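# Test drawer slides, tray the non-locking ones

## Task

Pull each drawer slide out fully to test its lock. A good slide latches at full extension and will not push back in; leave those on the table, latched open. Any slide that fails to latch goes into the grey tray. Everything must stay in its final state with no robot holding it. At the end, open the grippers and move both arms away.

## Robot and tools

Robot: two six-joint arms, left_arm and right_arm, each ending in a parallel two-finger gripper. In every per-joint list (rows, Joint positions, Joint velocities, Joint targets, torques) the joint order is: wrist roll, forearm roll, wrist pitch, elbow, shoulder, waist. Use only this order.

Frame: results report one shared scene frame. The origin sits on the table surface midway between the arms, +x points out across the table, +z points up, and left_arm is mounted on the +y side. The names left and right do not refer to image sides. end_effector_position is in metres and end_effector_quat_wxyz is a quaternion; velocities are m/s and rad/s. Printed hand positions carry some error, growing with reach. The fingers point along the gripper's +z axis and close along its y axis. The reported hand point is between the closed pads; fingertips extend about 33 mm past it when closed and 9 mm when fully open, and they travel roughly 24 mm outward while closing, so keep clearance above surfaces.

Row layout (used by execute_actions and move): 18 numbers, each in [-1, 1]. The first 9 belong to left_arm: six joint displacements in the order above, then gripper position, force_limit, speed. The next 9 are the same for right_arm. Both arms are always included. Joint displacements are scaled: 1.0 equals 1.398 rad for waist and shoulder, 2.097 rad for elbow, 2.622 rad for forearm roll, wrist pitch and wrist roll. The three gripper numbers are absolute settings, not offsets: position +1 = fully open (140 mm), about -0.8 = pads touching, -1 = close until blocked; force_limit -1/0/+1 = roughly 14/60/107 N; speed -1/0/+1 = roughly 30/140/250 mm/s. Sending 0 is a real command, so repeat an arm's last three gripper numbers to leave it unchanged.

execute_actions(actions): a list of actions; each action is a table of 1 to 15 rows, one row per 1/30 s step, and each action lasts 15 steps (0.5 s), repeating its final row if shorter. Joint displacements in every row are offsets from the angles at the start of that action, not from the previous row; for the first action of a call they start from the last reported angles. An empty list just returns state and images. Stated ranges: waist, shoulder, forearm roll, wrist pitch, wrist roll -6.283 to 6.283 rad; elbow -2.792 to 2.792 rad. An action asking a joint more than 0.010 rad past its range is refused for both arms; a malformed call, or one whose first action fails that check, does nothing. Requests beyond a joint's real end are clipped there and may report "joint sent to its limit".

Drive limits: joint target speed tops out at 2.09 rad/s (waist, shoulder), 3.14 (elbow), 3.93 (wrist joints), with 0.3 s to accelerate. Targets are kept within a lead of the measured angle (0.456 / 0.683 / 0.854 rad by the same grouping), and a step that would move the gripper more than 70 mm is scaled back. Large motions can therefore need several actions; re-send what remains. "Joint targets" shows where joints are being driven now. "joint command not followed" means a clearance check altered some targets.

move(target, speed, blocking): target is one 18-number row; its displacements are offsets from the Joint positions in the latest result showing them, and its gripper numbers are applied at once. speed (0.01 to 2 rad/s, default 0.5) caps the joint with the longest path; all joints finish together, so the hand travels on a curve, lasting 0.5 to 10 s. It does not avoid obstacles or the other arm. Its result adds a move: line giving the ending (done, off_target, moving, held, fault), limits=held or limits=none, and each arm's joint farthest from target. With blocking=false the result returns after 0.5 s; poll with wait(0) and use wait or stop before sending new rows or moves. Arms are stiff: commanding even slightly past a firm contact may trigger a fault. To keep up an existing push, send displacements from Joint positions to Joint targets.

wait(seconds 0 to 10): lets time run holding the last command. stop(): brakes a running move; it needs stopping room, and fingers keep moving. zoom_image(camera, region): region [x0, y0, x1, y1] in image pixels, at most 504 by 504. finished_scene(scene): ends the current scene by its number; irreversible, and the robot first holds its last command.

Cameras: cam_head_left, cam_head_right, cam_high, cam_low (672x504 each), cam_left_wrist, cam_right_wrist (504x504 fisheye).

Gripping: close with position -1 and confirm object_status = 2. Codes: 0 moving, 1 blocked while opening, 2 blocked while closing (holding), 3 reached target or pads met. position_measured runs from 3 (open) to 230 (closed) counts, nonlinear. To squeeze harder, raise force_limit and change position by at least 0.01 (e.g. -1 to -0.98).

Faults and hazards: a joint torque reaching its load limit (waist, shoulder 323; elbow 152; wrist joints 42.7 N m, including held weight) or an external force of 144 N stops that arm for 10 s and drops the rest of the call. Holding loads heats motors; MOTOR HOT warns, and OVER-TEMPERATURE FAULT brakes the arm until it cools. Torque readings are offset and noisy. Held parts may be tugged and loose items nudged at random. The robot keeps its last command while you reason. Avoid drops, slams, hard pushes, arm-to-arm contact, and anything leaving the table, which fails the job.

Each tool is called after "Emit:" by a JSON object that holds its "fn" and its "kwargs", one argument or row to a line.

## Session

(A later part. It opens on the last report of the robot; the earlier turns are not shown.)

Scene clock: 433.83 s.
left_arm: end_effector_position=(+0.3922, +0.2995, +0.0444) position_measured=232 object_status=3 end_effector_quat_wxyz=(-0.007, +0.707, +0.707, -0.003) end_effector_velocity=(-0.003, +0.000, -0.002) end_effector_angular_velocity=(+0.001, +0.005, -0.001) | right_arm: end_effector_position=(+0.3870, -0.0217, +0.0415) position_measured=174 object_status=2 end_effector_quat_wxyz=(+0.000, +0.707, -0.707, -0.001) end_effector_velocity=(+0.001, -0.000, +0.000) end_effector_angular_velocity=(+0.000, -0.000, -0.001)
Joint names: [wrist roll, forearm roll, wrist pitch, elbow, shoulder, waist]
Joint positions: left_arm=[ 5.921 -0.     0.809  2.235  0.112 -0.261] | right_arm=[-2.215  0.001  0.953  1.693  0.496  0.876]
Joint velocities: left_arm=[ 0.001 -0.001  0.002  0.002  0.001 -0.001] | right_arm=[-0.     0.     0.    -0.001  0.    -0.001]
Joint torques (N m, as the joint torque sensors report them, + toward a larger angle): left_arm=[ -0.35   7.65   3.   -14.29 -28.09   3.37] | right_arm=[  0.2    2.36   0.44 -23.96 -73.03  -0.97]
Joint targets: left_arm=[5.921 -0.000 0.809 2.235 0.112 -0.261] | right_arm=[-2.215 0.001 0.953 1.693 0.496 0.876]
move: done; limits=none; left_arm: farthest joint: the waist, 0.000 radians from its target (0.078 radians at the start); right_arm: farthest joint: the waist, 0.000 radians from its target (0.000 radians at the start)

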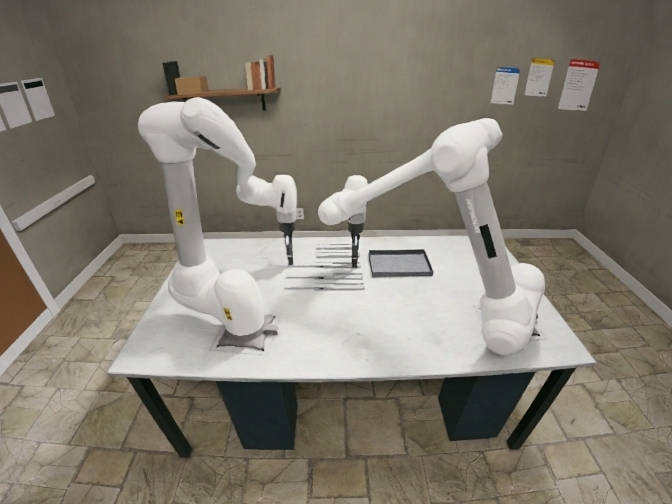

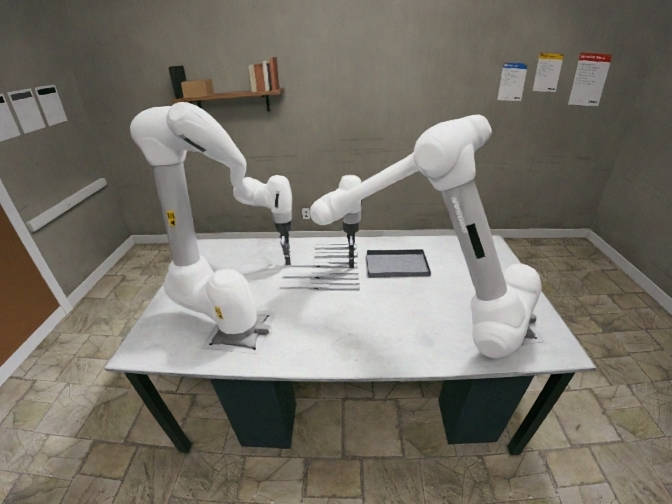

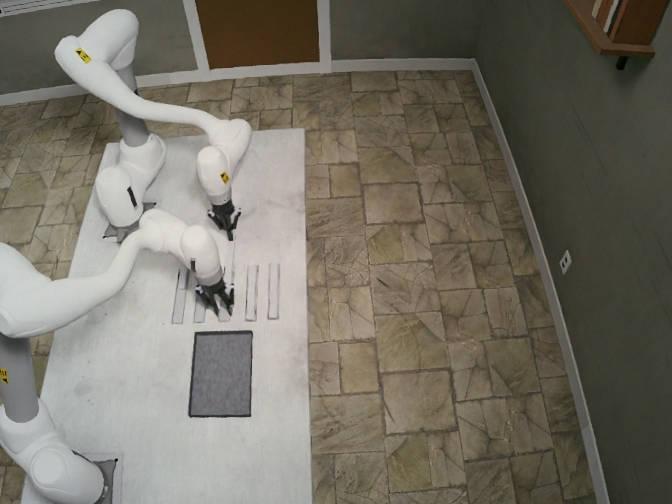

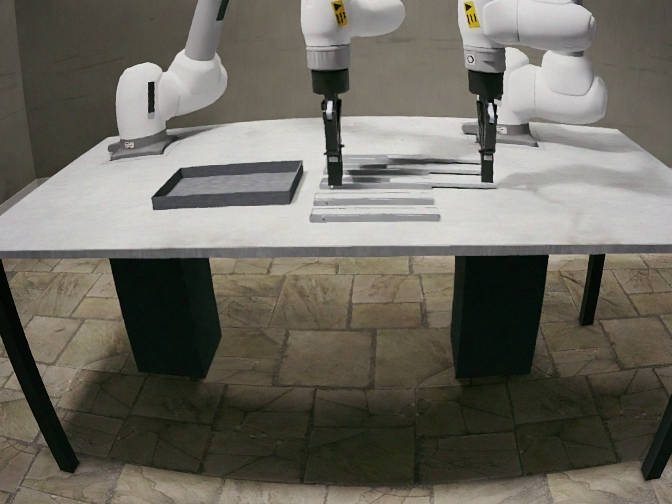

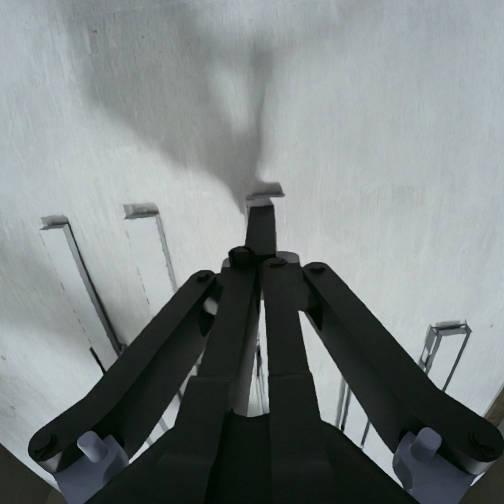

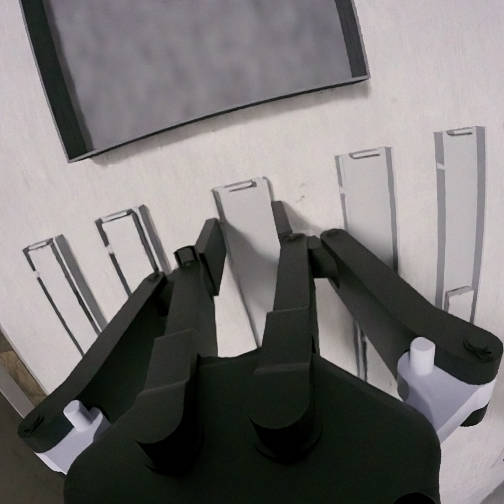

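At the stop. Push back 20 mm.

Emit:
{"fn": "move", "kwargs": {
  "target": [-0.015,0,0.0006,-0.005,0.0063,-0.028,-1,-0.5,0,0,0,0,0,0,0,-1,-0.3,-0.5],
  "speed": 0.025
}}

Scene clock: 445.27 s.
left_arm: end_effector_position=(+0.3924, +0.2798, +0.0444) position_measured=232 object_status=3 end_effector_quat_wxyz=(-0.007, +0.707, +0.707, -0.003) end_effector_velocity=(-0.002, +0.000, -0.000) end_effector_angular_velocity=(+0.002, +0.003, -0.002) | right_arm: end_effector_position=(+0.3870, -0.0217, +0.0415) position_measured=174 object_status=2 end_effector_quat_wxyz=(+0.000, +0.707, -0.707, -0.001) end_effector_velocity=(+0.000, +0.000, +0.001) end_effector_angular_velocity=(+0.001, -0.000, -0.001)
Joint names: [wrist roll, forearm roll, wrist pitch, elbow, shoulder, waist]
Joint positions: left_arm=[ 5.882 -0.     0.81   2.225  0.121 -0.301] | right_arm=[-2.215  0.001  0.953  1.693  0.496  0.876]
Joint velocities: left_arm=[-0.     0.001  0.002  0.001  0.    -0.001] | right_arm=[ 0.     0.    -0.    -0.001 -0.001 -0.   ]
Joint torques (N m, as the joint torque sensors report them, + toward a larger angle): left_arm=[  0.07  -2.99  -3.48 -23.96 -27.3  -15.55] | right_arm=[  0.     4.44  -2.87 -29.03 -71.61   5.24]
Joint targets: left_arm=[5.882 -0.000 0.810 2.225 0.121 -0.301] | right_arm=[-2.215 0.001 0.953 1.693 0.496 0.876]
move: done; limits=none; left_arm: farthest joint: the waist, 0.000 radians from its target (0.039 radians at the start); right_arm: farthest joint: the waist, 0.000 radians from its target (0.000 radians at the start)

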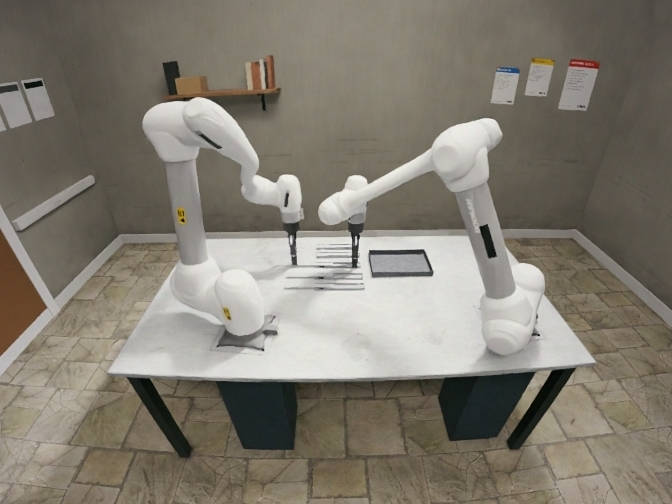

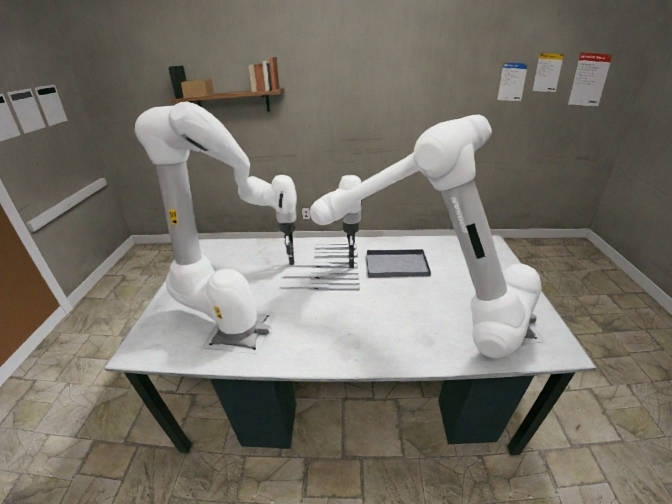

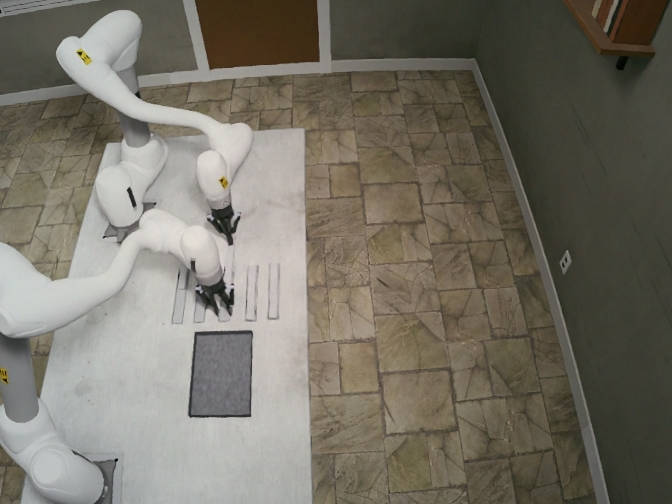

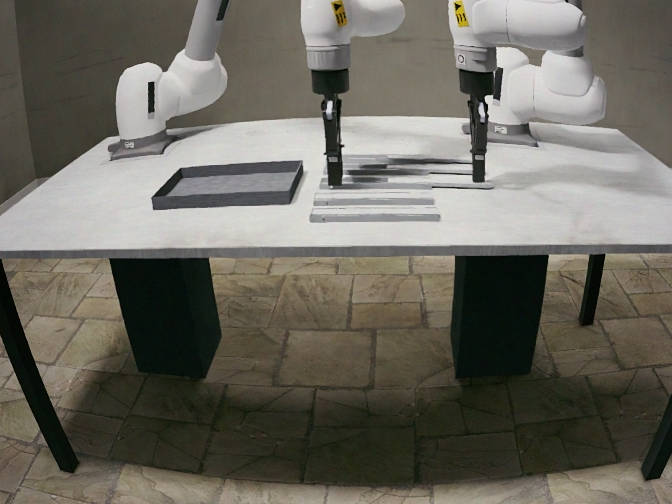

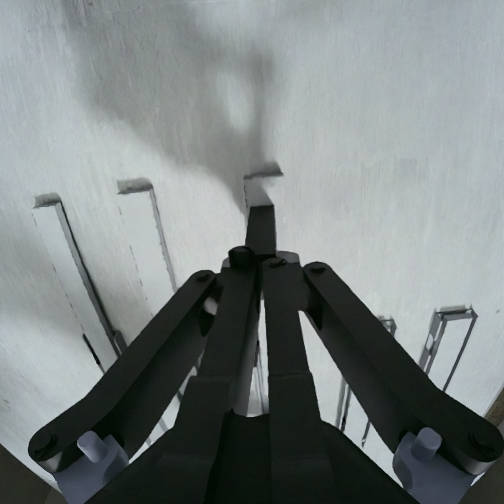

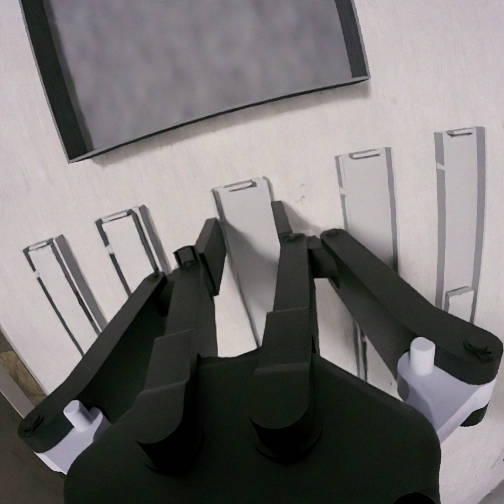

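Emit:
{"fn": "move", "kwargs": {
  "target": [0,0,0.016,-0.0076,-0.019,0,-1,-0.5,0,0,0,0,0,0,0,-0.1,-0.3,0],
  "speed": 0.06
}}

Emit:
{"fn": "move", "kwargs": {
  "target": [0,0,0,0,0,0,-1,-0.5,0,0,0,0.0385,-0.0221,-0.0393,0,0,-0.3,0],
  "speed": 0.15
}}

Emit:
{"fn": "move", "kwargs": {
  "target": [-0.0492,0,0.0114,-0.104,0.136,-0.0923,-1,-0.5,0,-0.0324,0,0.0164,-0.0553,0.0522,-0.0608,0,-0.3,0],
  "speed": 0.2
}}

Scene clock: 476.13 s.
left_arm: end_effector_position=(+0.3924, +0.2798, +0.0635) position_measured=232 object_status=3 end_effector_quat_wxyz=(-0.006, +0.707, +0.707, -0.003) end_effector_velocity=(+0.001, +0.000, -0.000) end_effector_angular_velocity=(+0.000, +0.001, +0.001) | right_arm: end_effector_position=(+0.3870, -0.0217, +0.0414) position_measured=141 object_status=3 end_effector_quat_wxyz=(+0.000, +0.707, -0.707, -0.001) end_effector_velocity=(+0.000, -0.001, -0.000) end_effector_angular_velocity=(-0.000, -0.000, -0.001)
Joint names: [wrist roll, forearm roll, wrist pitch, elbow, shoulder, waist]
Joint positions: left_arm=[ 5.882 -0.     0.852  2.209  0.094 -0.301] | right_arm=[-2.215  0.001  0.953  1.693  0.496  0.876]
Joint velocities: left_arm=[ 0.    -0.     0.    -0.001  0.001  0.001] | right_arm=[ 0.001 -0.    -0.     0.001 -0.    -0.   ]
Joint torques (N m, as the joint torque sensors report them, + toward a larger angle): left_arm=[ -0.13   3.12   0.3  -31.44 -40.8   -6.03] | right_arm=[ -0.02   3.71  -0.4  -35.04 -89.7    2.88]
Joint targets: left_arm=[5.882 -0.000 0.852 2.209 0.094 -0.301] | right_arm=[-2.215 0.001 0.953 1.693 0.496 0.876]
move: done; limits=none; left_arm: farthest joint: the waist, 0.000 radians from its target (0.000 radians at the start); right_arm: farthest joint: the waist, 0.000 radians from its target (0.000 radians at the start)

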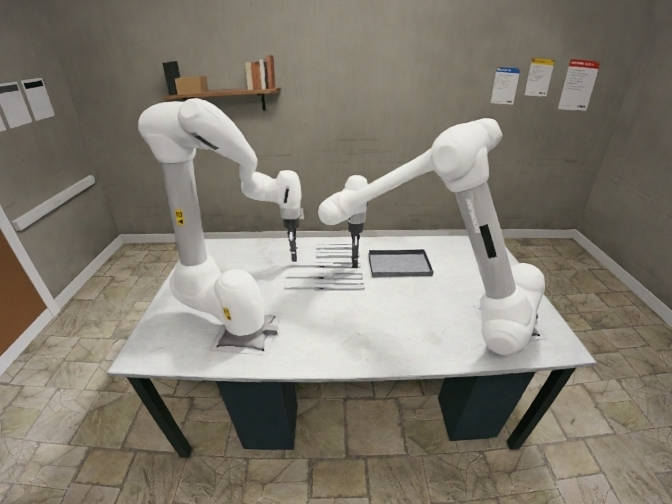

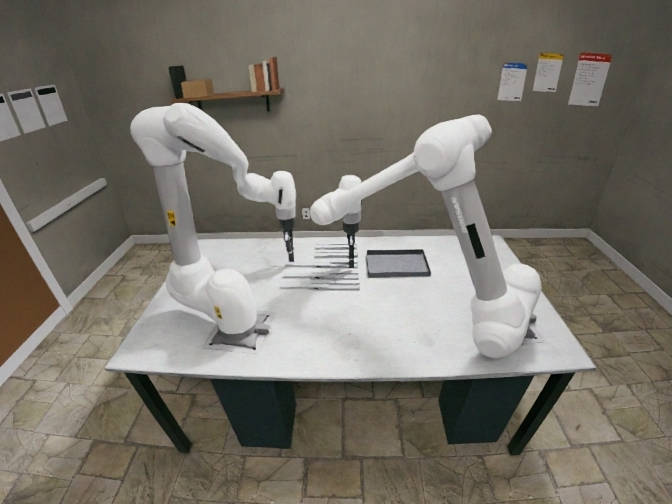

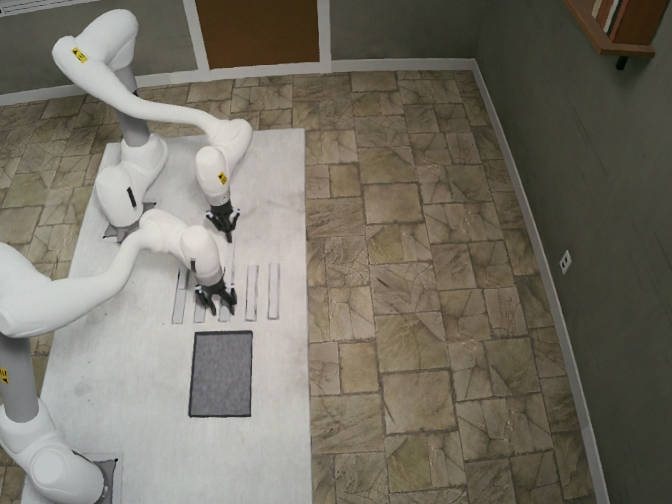

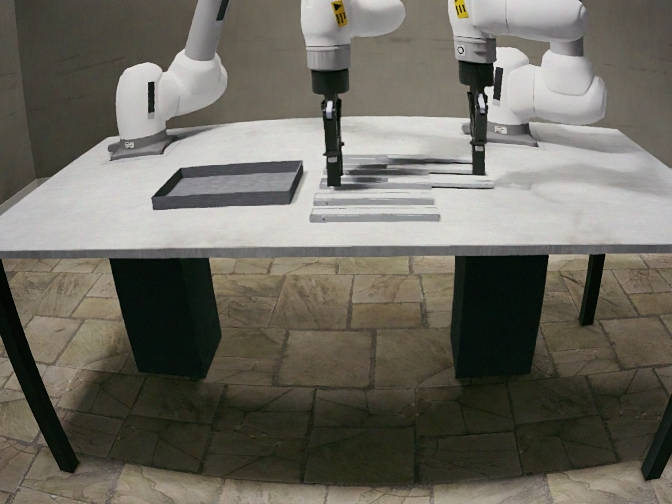

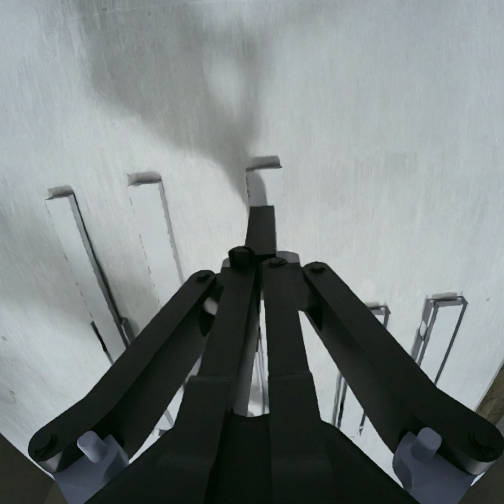

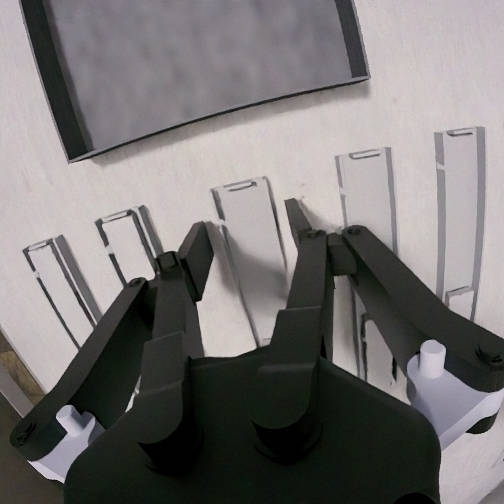

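Scene clock: 477.17 s.
left_arm: end_effector_position=(+0.3924, +0.2798, +0.0635) position_measured=232 object_status=3 end_effector_quat_wxyz=(-0.006, +0.707, +0.707, -0.003) end_effector_velocity=(+0.001, -0.000, +0.000) end_effector_angular_velocity=(-0.001, -0.002, -0.000) | right_arm: end_effector_position=(+0.3870, -0.0216, +0.1045) position_measured=129 object_status=3 end_effector_quat_wxyz=(+0.000, +0.707, -0.707, -0.001) end_effector_velocity=(+0.000, +0.000, -0.000) end_effector_angular_velocity=(-0.000, -0.000, +0.001)
Joint names: [wrist roll, forearm roll, wrist pitch, elbow, shoulder, waist]
Joint positions: left_arm=[ 5.882 -0.     0.852  2.209  0.094 -0.301] | right_arm=[-2.215  0.001  1.054  1.646  0.441  0.876]
Joint velocities: left_arm=[-0.     0.    -0.002  0.    -0.001 -0.   ] | right_arm=[-0.    -0.     0.    -0.     0.001  0.   ]
Joint torques (N m, as the joint torque sensors report them, + toward a larger angle): left_arm=[  0.03   3.26   0.28 -31.72 -39.95  -6.28] | right_arm=[ -0.25   3.83  -0.39 -37.18 -86.83   3.12]
Joint targets: left_arm=[5.882 -0.000 0.852 2.209 0.094 -0.301] | right_arm=[-2.215 0.001 1.054 1.646 0.441 0.876]
move: done; limits=none; left_arm: farthest joint: the waist, 0.000 radians from its target (0.000 radians at the start); right_arm: farthest joint: the waist, 0.000 radians from its target (0.000 radians at the start)

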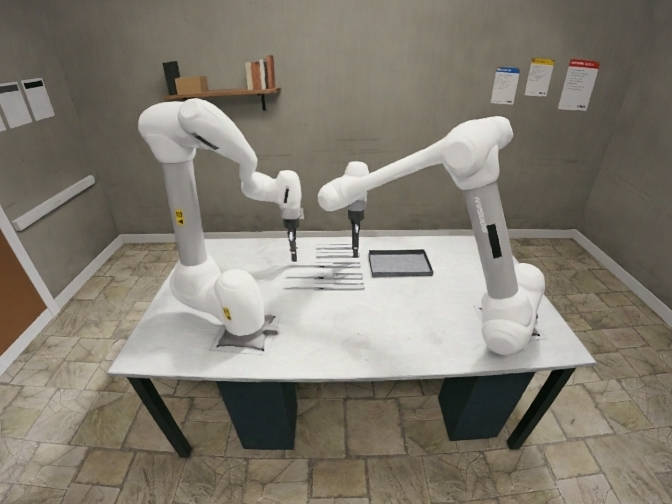

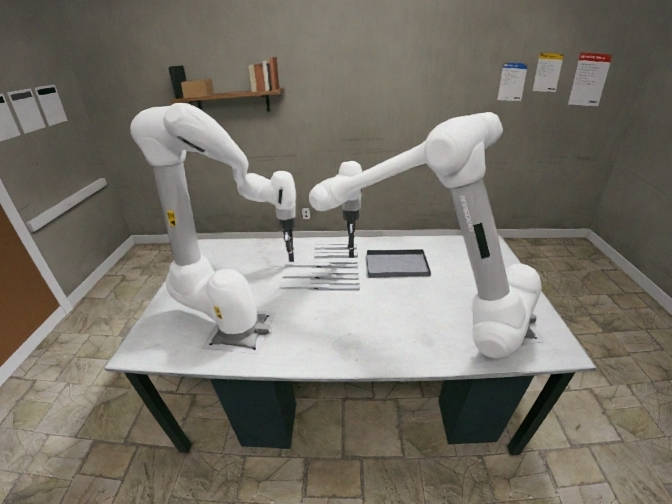

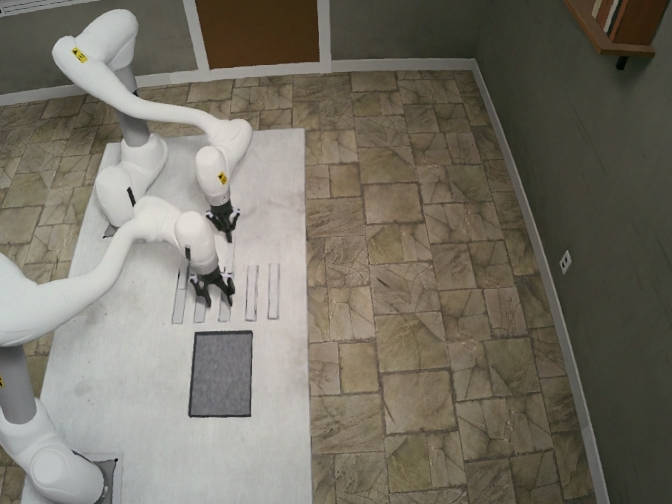

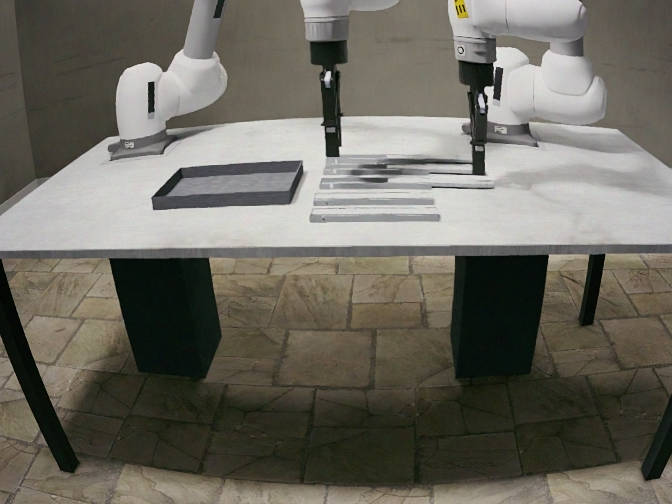

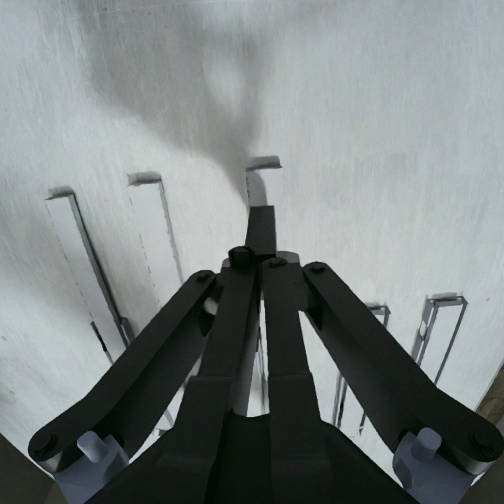

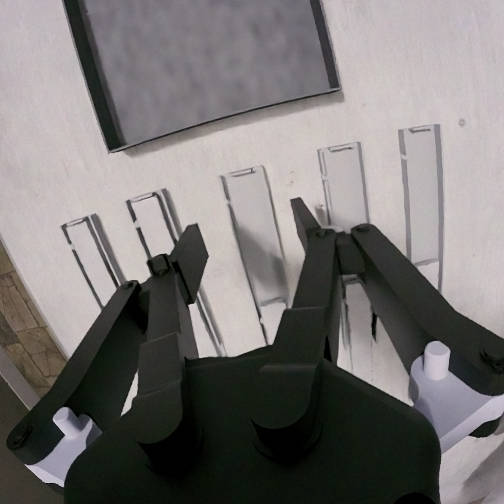

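Scene clock: 478.60 s.
left_arm: end_effector_position=(+0.4772, +0.1604, +0.0531) position_measured=232 object_status=3 end_effector_quat_wxyz=(-0.008, +0.707, +0.707, -0.002) end_effector_velocity=(+0.001, -0.002, +0.001) end_effector_angular_velocity=(-0.002, -0.002, -0.001) | right_arm: end_effector_position=(+0.4726, -0.0211, +0.1049) position_measured=129 object_status=3 end_effector_quat_wxyz=(+0.000, +0.707, -0.707, -0.001) end_effector_velocity=(+0.001, +0.001, +0.001) end_effector_angular_velocity=(+0.001, -0.001, -0.000)
Joint names: [wrist roll, forearm roll, wrist pitch, elbow, shoulder, waist]
Joint positions: left_arm=[ 5.753 -0.     0.882  1.991  0.284 -0.43 ] | right_arm=[-2.3    0.001  1.097  1.53   0.514  0.791]
Joint velocities: left_arm=[-0.    -0.001 -0.002 -0.002  0.    -0.001] | right_arm=[-0.     0.     0.    -0.002  0.    -0.001]
Joint torques (N m, as the joint torque sensors report them, + toward a larger angle): left_arm=[ -0.09   3.39   0.29 -32.53 -60.9   -6.57] | right_arm=[ -0.17   3.9   -0.35 -38.27 -95.42   2.88]
Joint targets: left_arm=[5.753 -0.000 0.882 1.991 0.284 -0.430] | right_arm=[-2.300 0.001 1.097 1.530 0.514 0.791]
move: done; limits=none; left_arm: farthest joint: the waist, 0.000 radians from its target (0.129 radians at the start); right_arm: farthest joint: the waist, 0.000 radians from its target (0.085 radians at the start)

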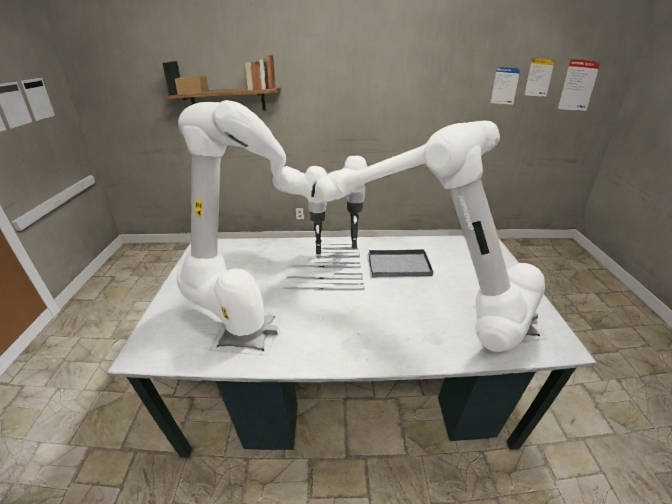

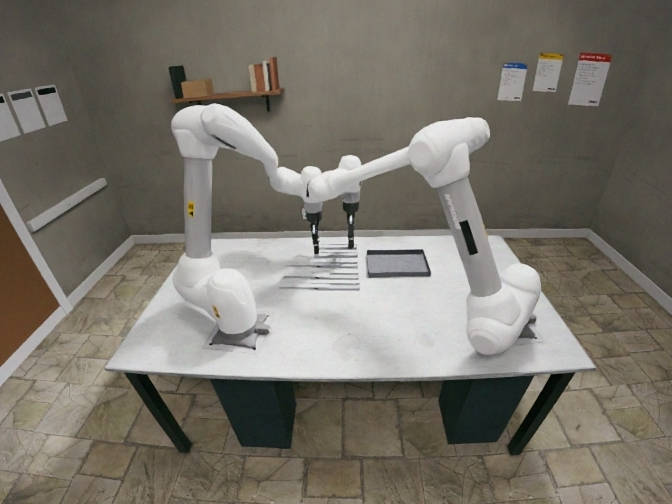

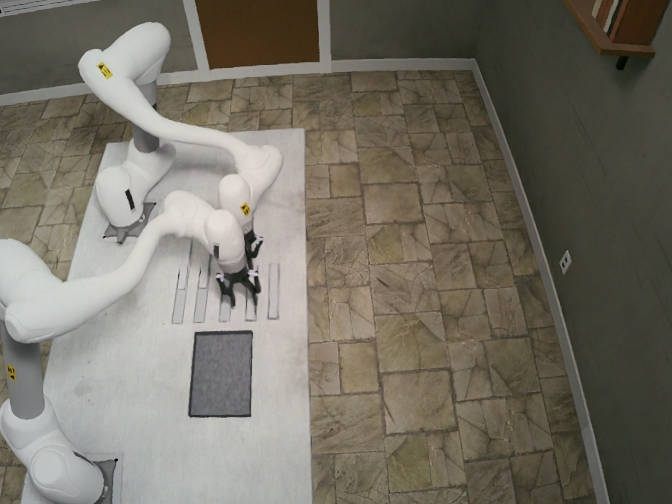

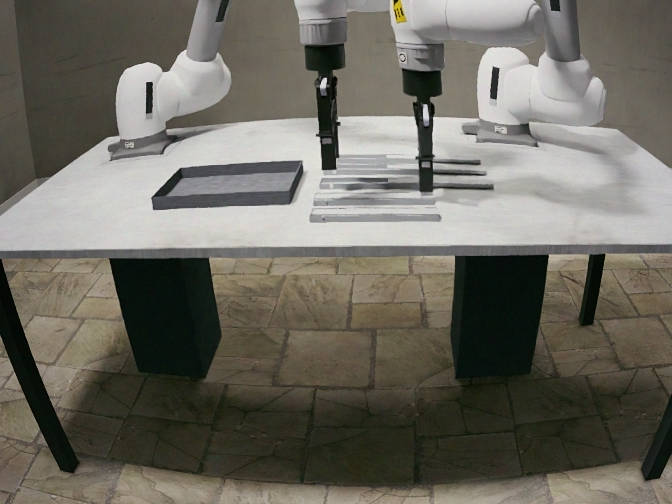

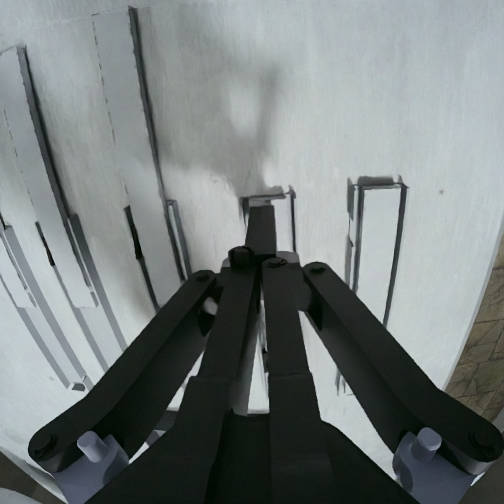

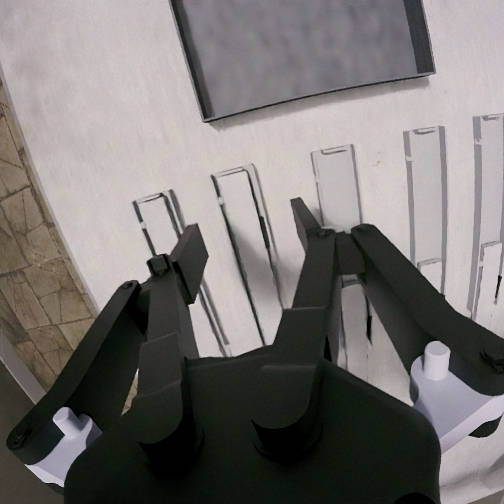

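Emit:
{"fn": "move", "kwargs": {
  "target": [0.0011,0,0.0007,-0.0024,0.0023,0.0021,-1,-0.5,0,0,0,-0.037,0.022,0.0363,0,0,-0.3,0],
  "speed": 0.06
}}

Emit:
{"fn": "execute_actions", "kwargs": {
  "actions": [
    [[0,0,0,0,0,0,-1,-0.5,0,0,0,0,0,0,0,-1,-0.3,-0.5]],
    [[0,0,0,0,0,0,-1,-0.5,0,0,0,0,0,0,0,-1,-0.3,-0.5]]
  ]
}}

Scene clock: 491.03 s.
left_arm: end_effector_position=(+0.4803, +0.1607, +0.0533) position_measured=232 object_status=3 end_effector_quat_wxyz=(-0.008, +0.707, +0.707, -0.002) end_effector_velocity=(+0.000, -0.000, -0.001) end_effector_angular_velocity=(+0.001, -0.000, -0.002) | right_arm: end_effector_position=(+0.4726, -0.0211, +0.0418) position_measured=129 object_status=3 end_effector_quat_wxyz=(+0.000, +0.707, -0.707, -0.001) end_effector_velocity=(-0.000, +0.000, -0.000) end_effector_angular_velocity=(+0.001, +0.001, -0.000)
Joint names: [wrist roll, forearm roll, wrist pitch, elbow, shoulder, waist]
Joint positions: left_arm=[ 5.756 -0.     0.884  1.986  0.288 -0.427] | right_arm=[-2.3    0.001  1.     1.576  0.565  0.791]
Joint velocities: left_arm=[ 0.     0.001 -0.001 -0.     0.002 -0.001] | right_arm=[-0.     0.001 -0.    -0.     0.     0.   ]
Joint torques (N m, as the joint torque sensors report them, + toward a larger angle): left_arm=[ -0.15   3.28  -0.03 -32.28 -61.13  -5.37] | right_arm=[ -0.08   3.59  -0.29 -35.92 -96.27   3.75]
Joint targets: left_arm=[5.756 -0.000 0.884 1.986 0.288 -0.427] | right_arm=[-2.300 0.001 1.000 1.576 0.565 0.791]
move: done; limits=none; left_arm: farthest joint: the waist, 0.000 radians from its target (0.003 radians at the start); right_arm: farthest joint: the waist, 0.000 radians from its target (0.000 radians at the start)

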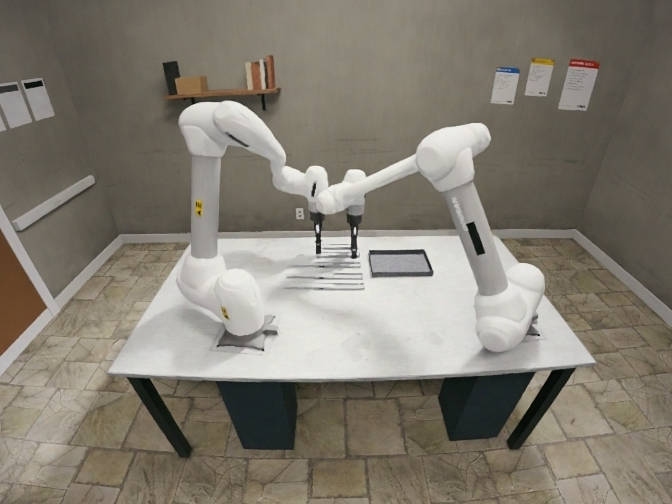

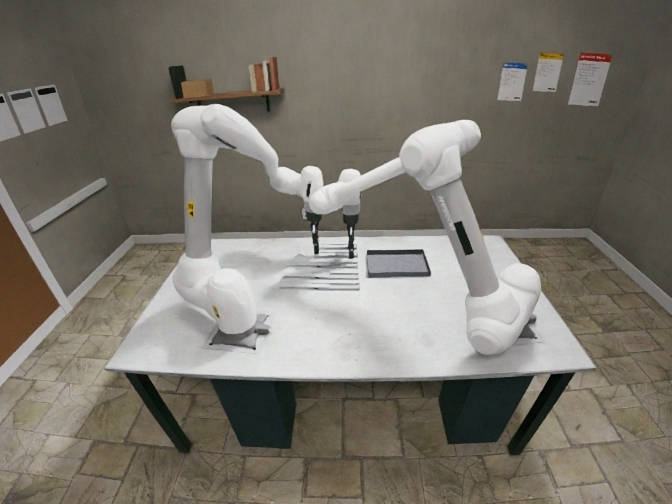

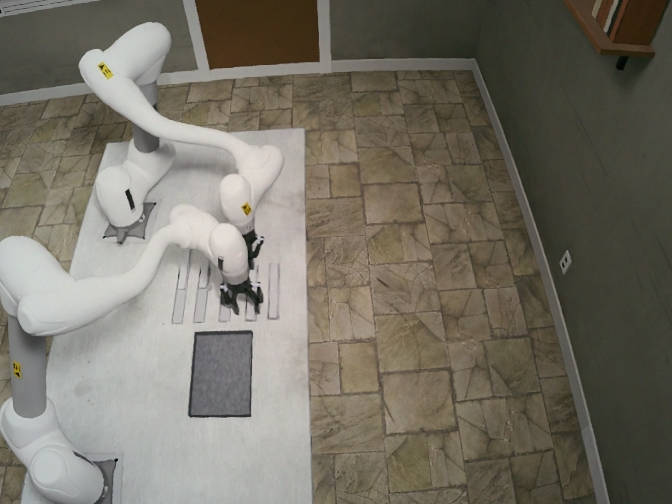

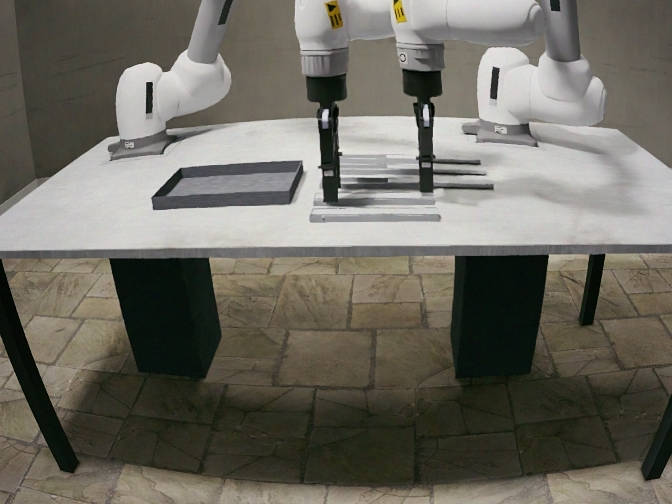

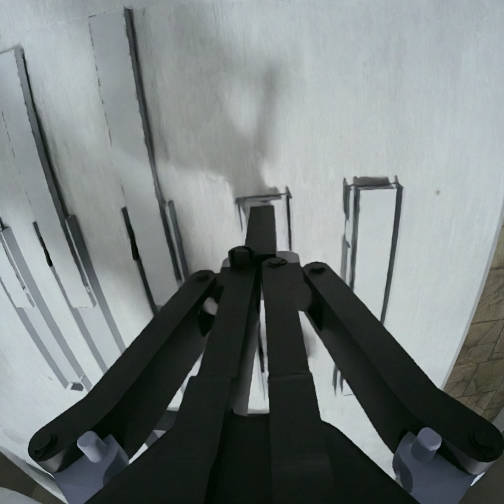

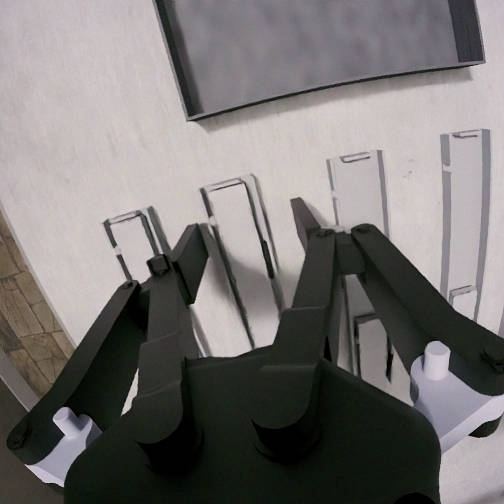

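Scene clock: 492.03 s.
left_arm: end_effector_position=(+0.4803, +0.1607, +0.0533) position_measured=232 object_status=3 end_effector_quat_wxyz=(-0.008, +0.707, +0.707, -0.002) end_effector_velocity=(+0.001, +0.000, -0.001) end_effector_angular_velocity=(+0.000, -0.001, +0.000) | right_arm: end_effector_position=(+0.4727, -0.0211, +0.0418) position_measured=174 object_status=2 end_effector_quat_wxyz=(+0.000, +0.707, -0.707, -0.001) end_effector_velocity=(+0.000, +0.000, +0.000) end_effector_angular_velocity=(+0.000, -0.001, +0.001)
Joint names: [wrist roll, forearm roll, wrist pitch, elbow, shoulder, waist]
Joint positions: left_arm=[ 5.756 -0.     0.884  1.986  0.288 -0.427] | right_arm=[-2.3    0.001  1.     1.576  0.565  0.791]
Joint velocities: left_arm=[-0.     0.001 -0.002  0.     0.001  0.001] | right_arm=[ 0.    -0.001  0.    -0.    -0.     0.   ]
Joint torques (N m, as the joint torque sensors report them, + toward a larger angle): left_arm=[ -0.07   3.28   0.11 -32.45 -60.16  -6.52] | right_arm=[ -0.48   4.07   0.04 -26.27 -79.96   5.28]
Joint targets: left_arm=[5.756 -0.000 0.884 1.986 0.288 -0.427] | right_arm=[-2.300 0.001 1.000 1.576 0.565 0.791]

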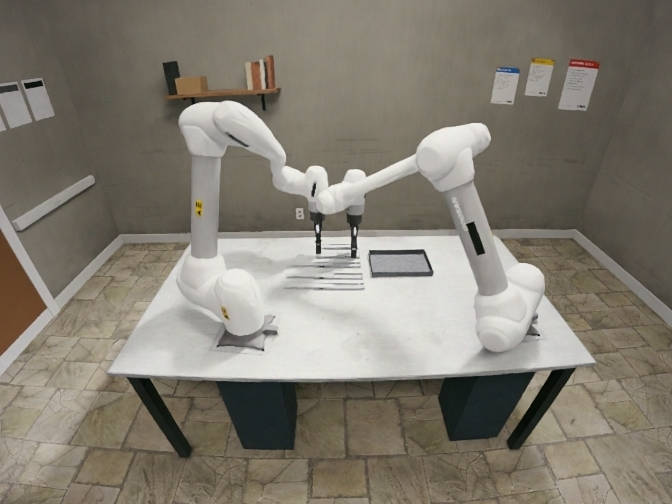

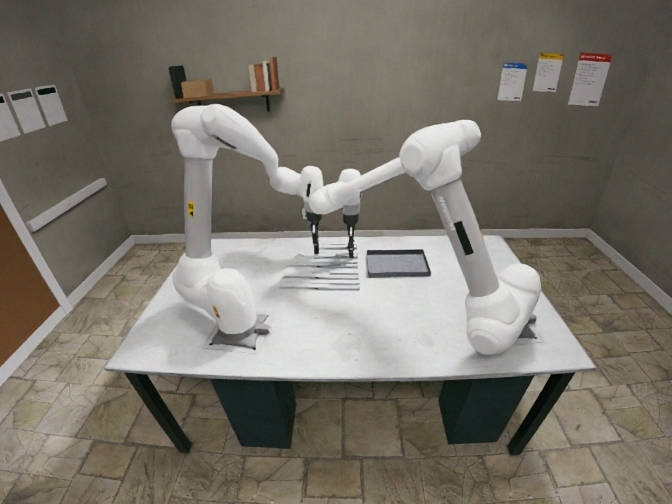

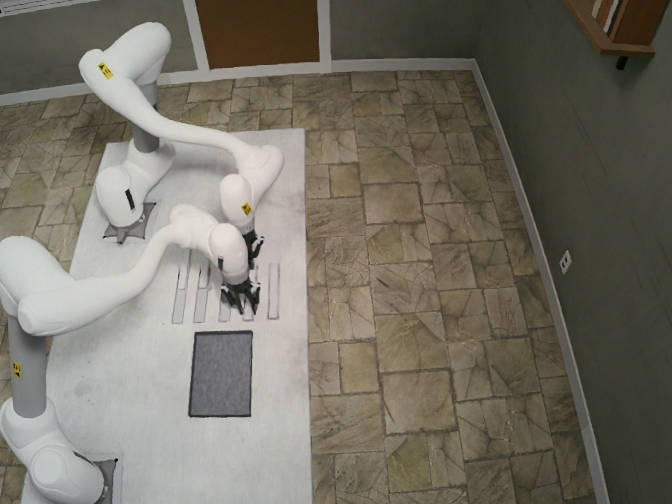

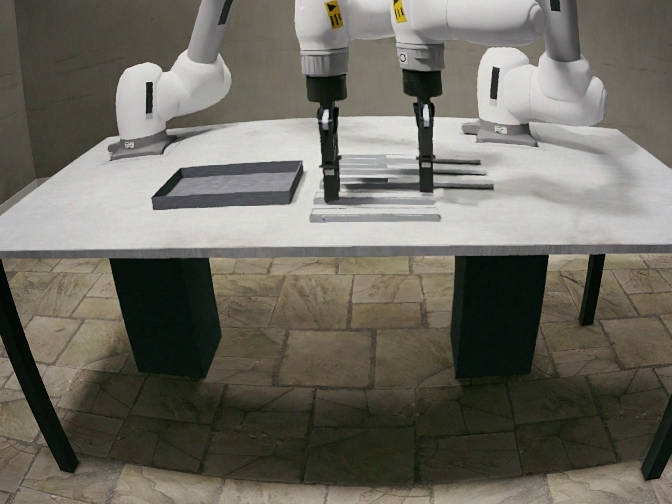

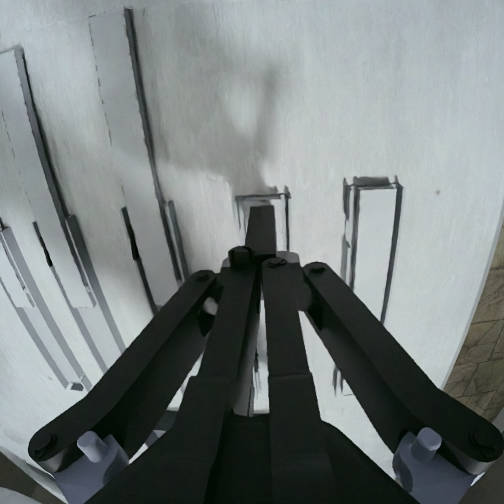

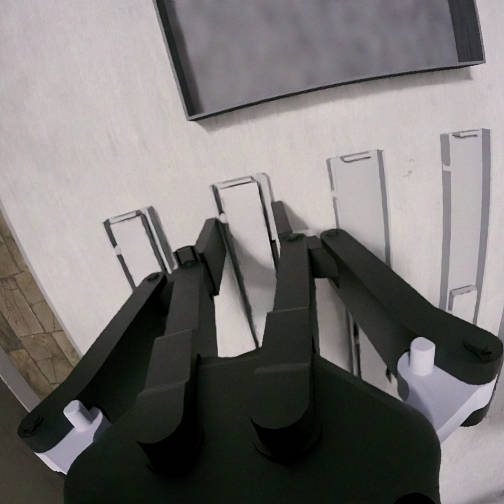

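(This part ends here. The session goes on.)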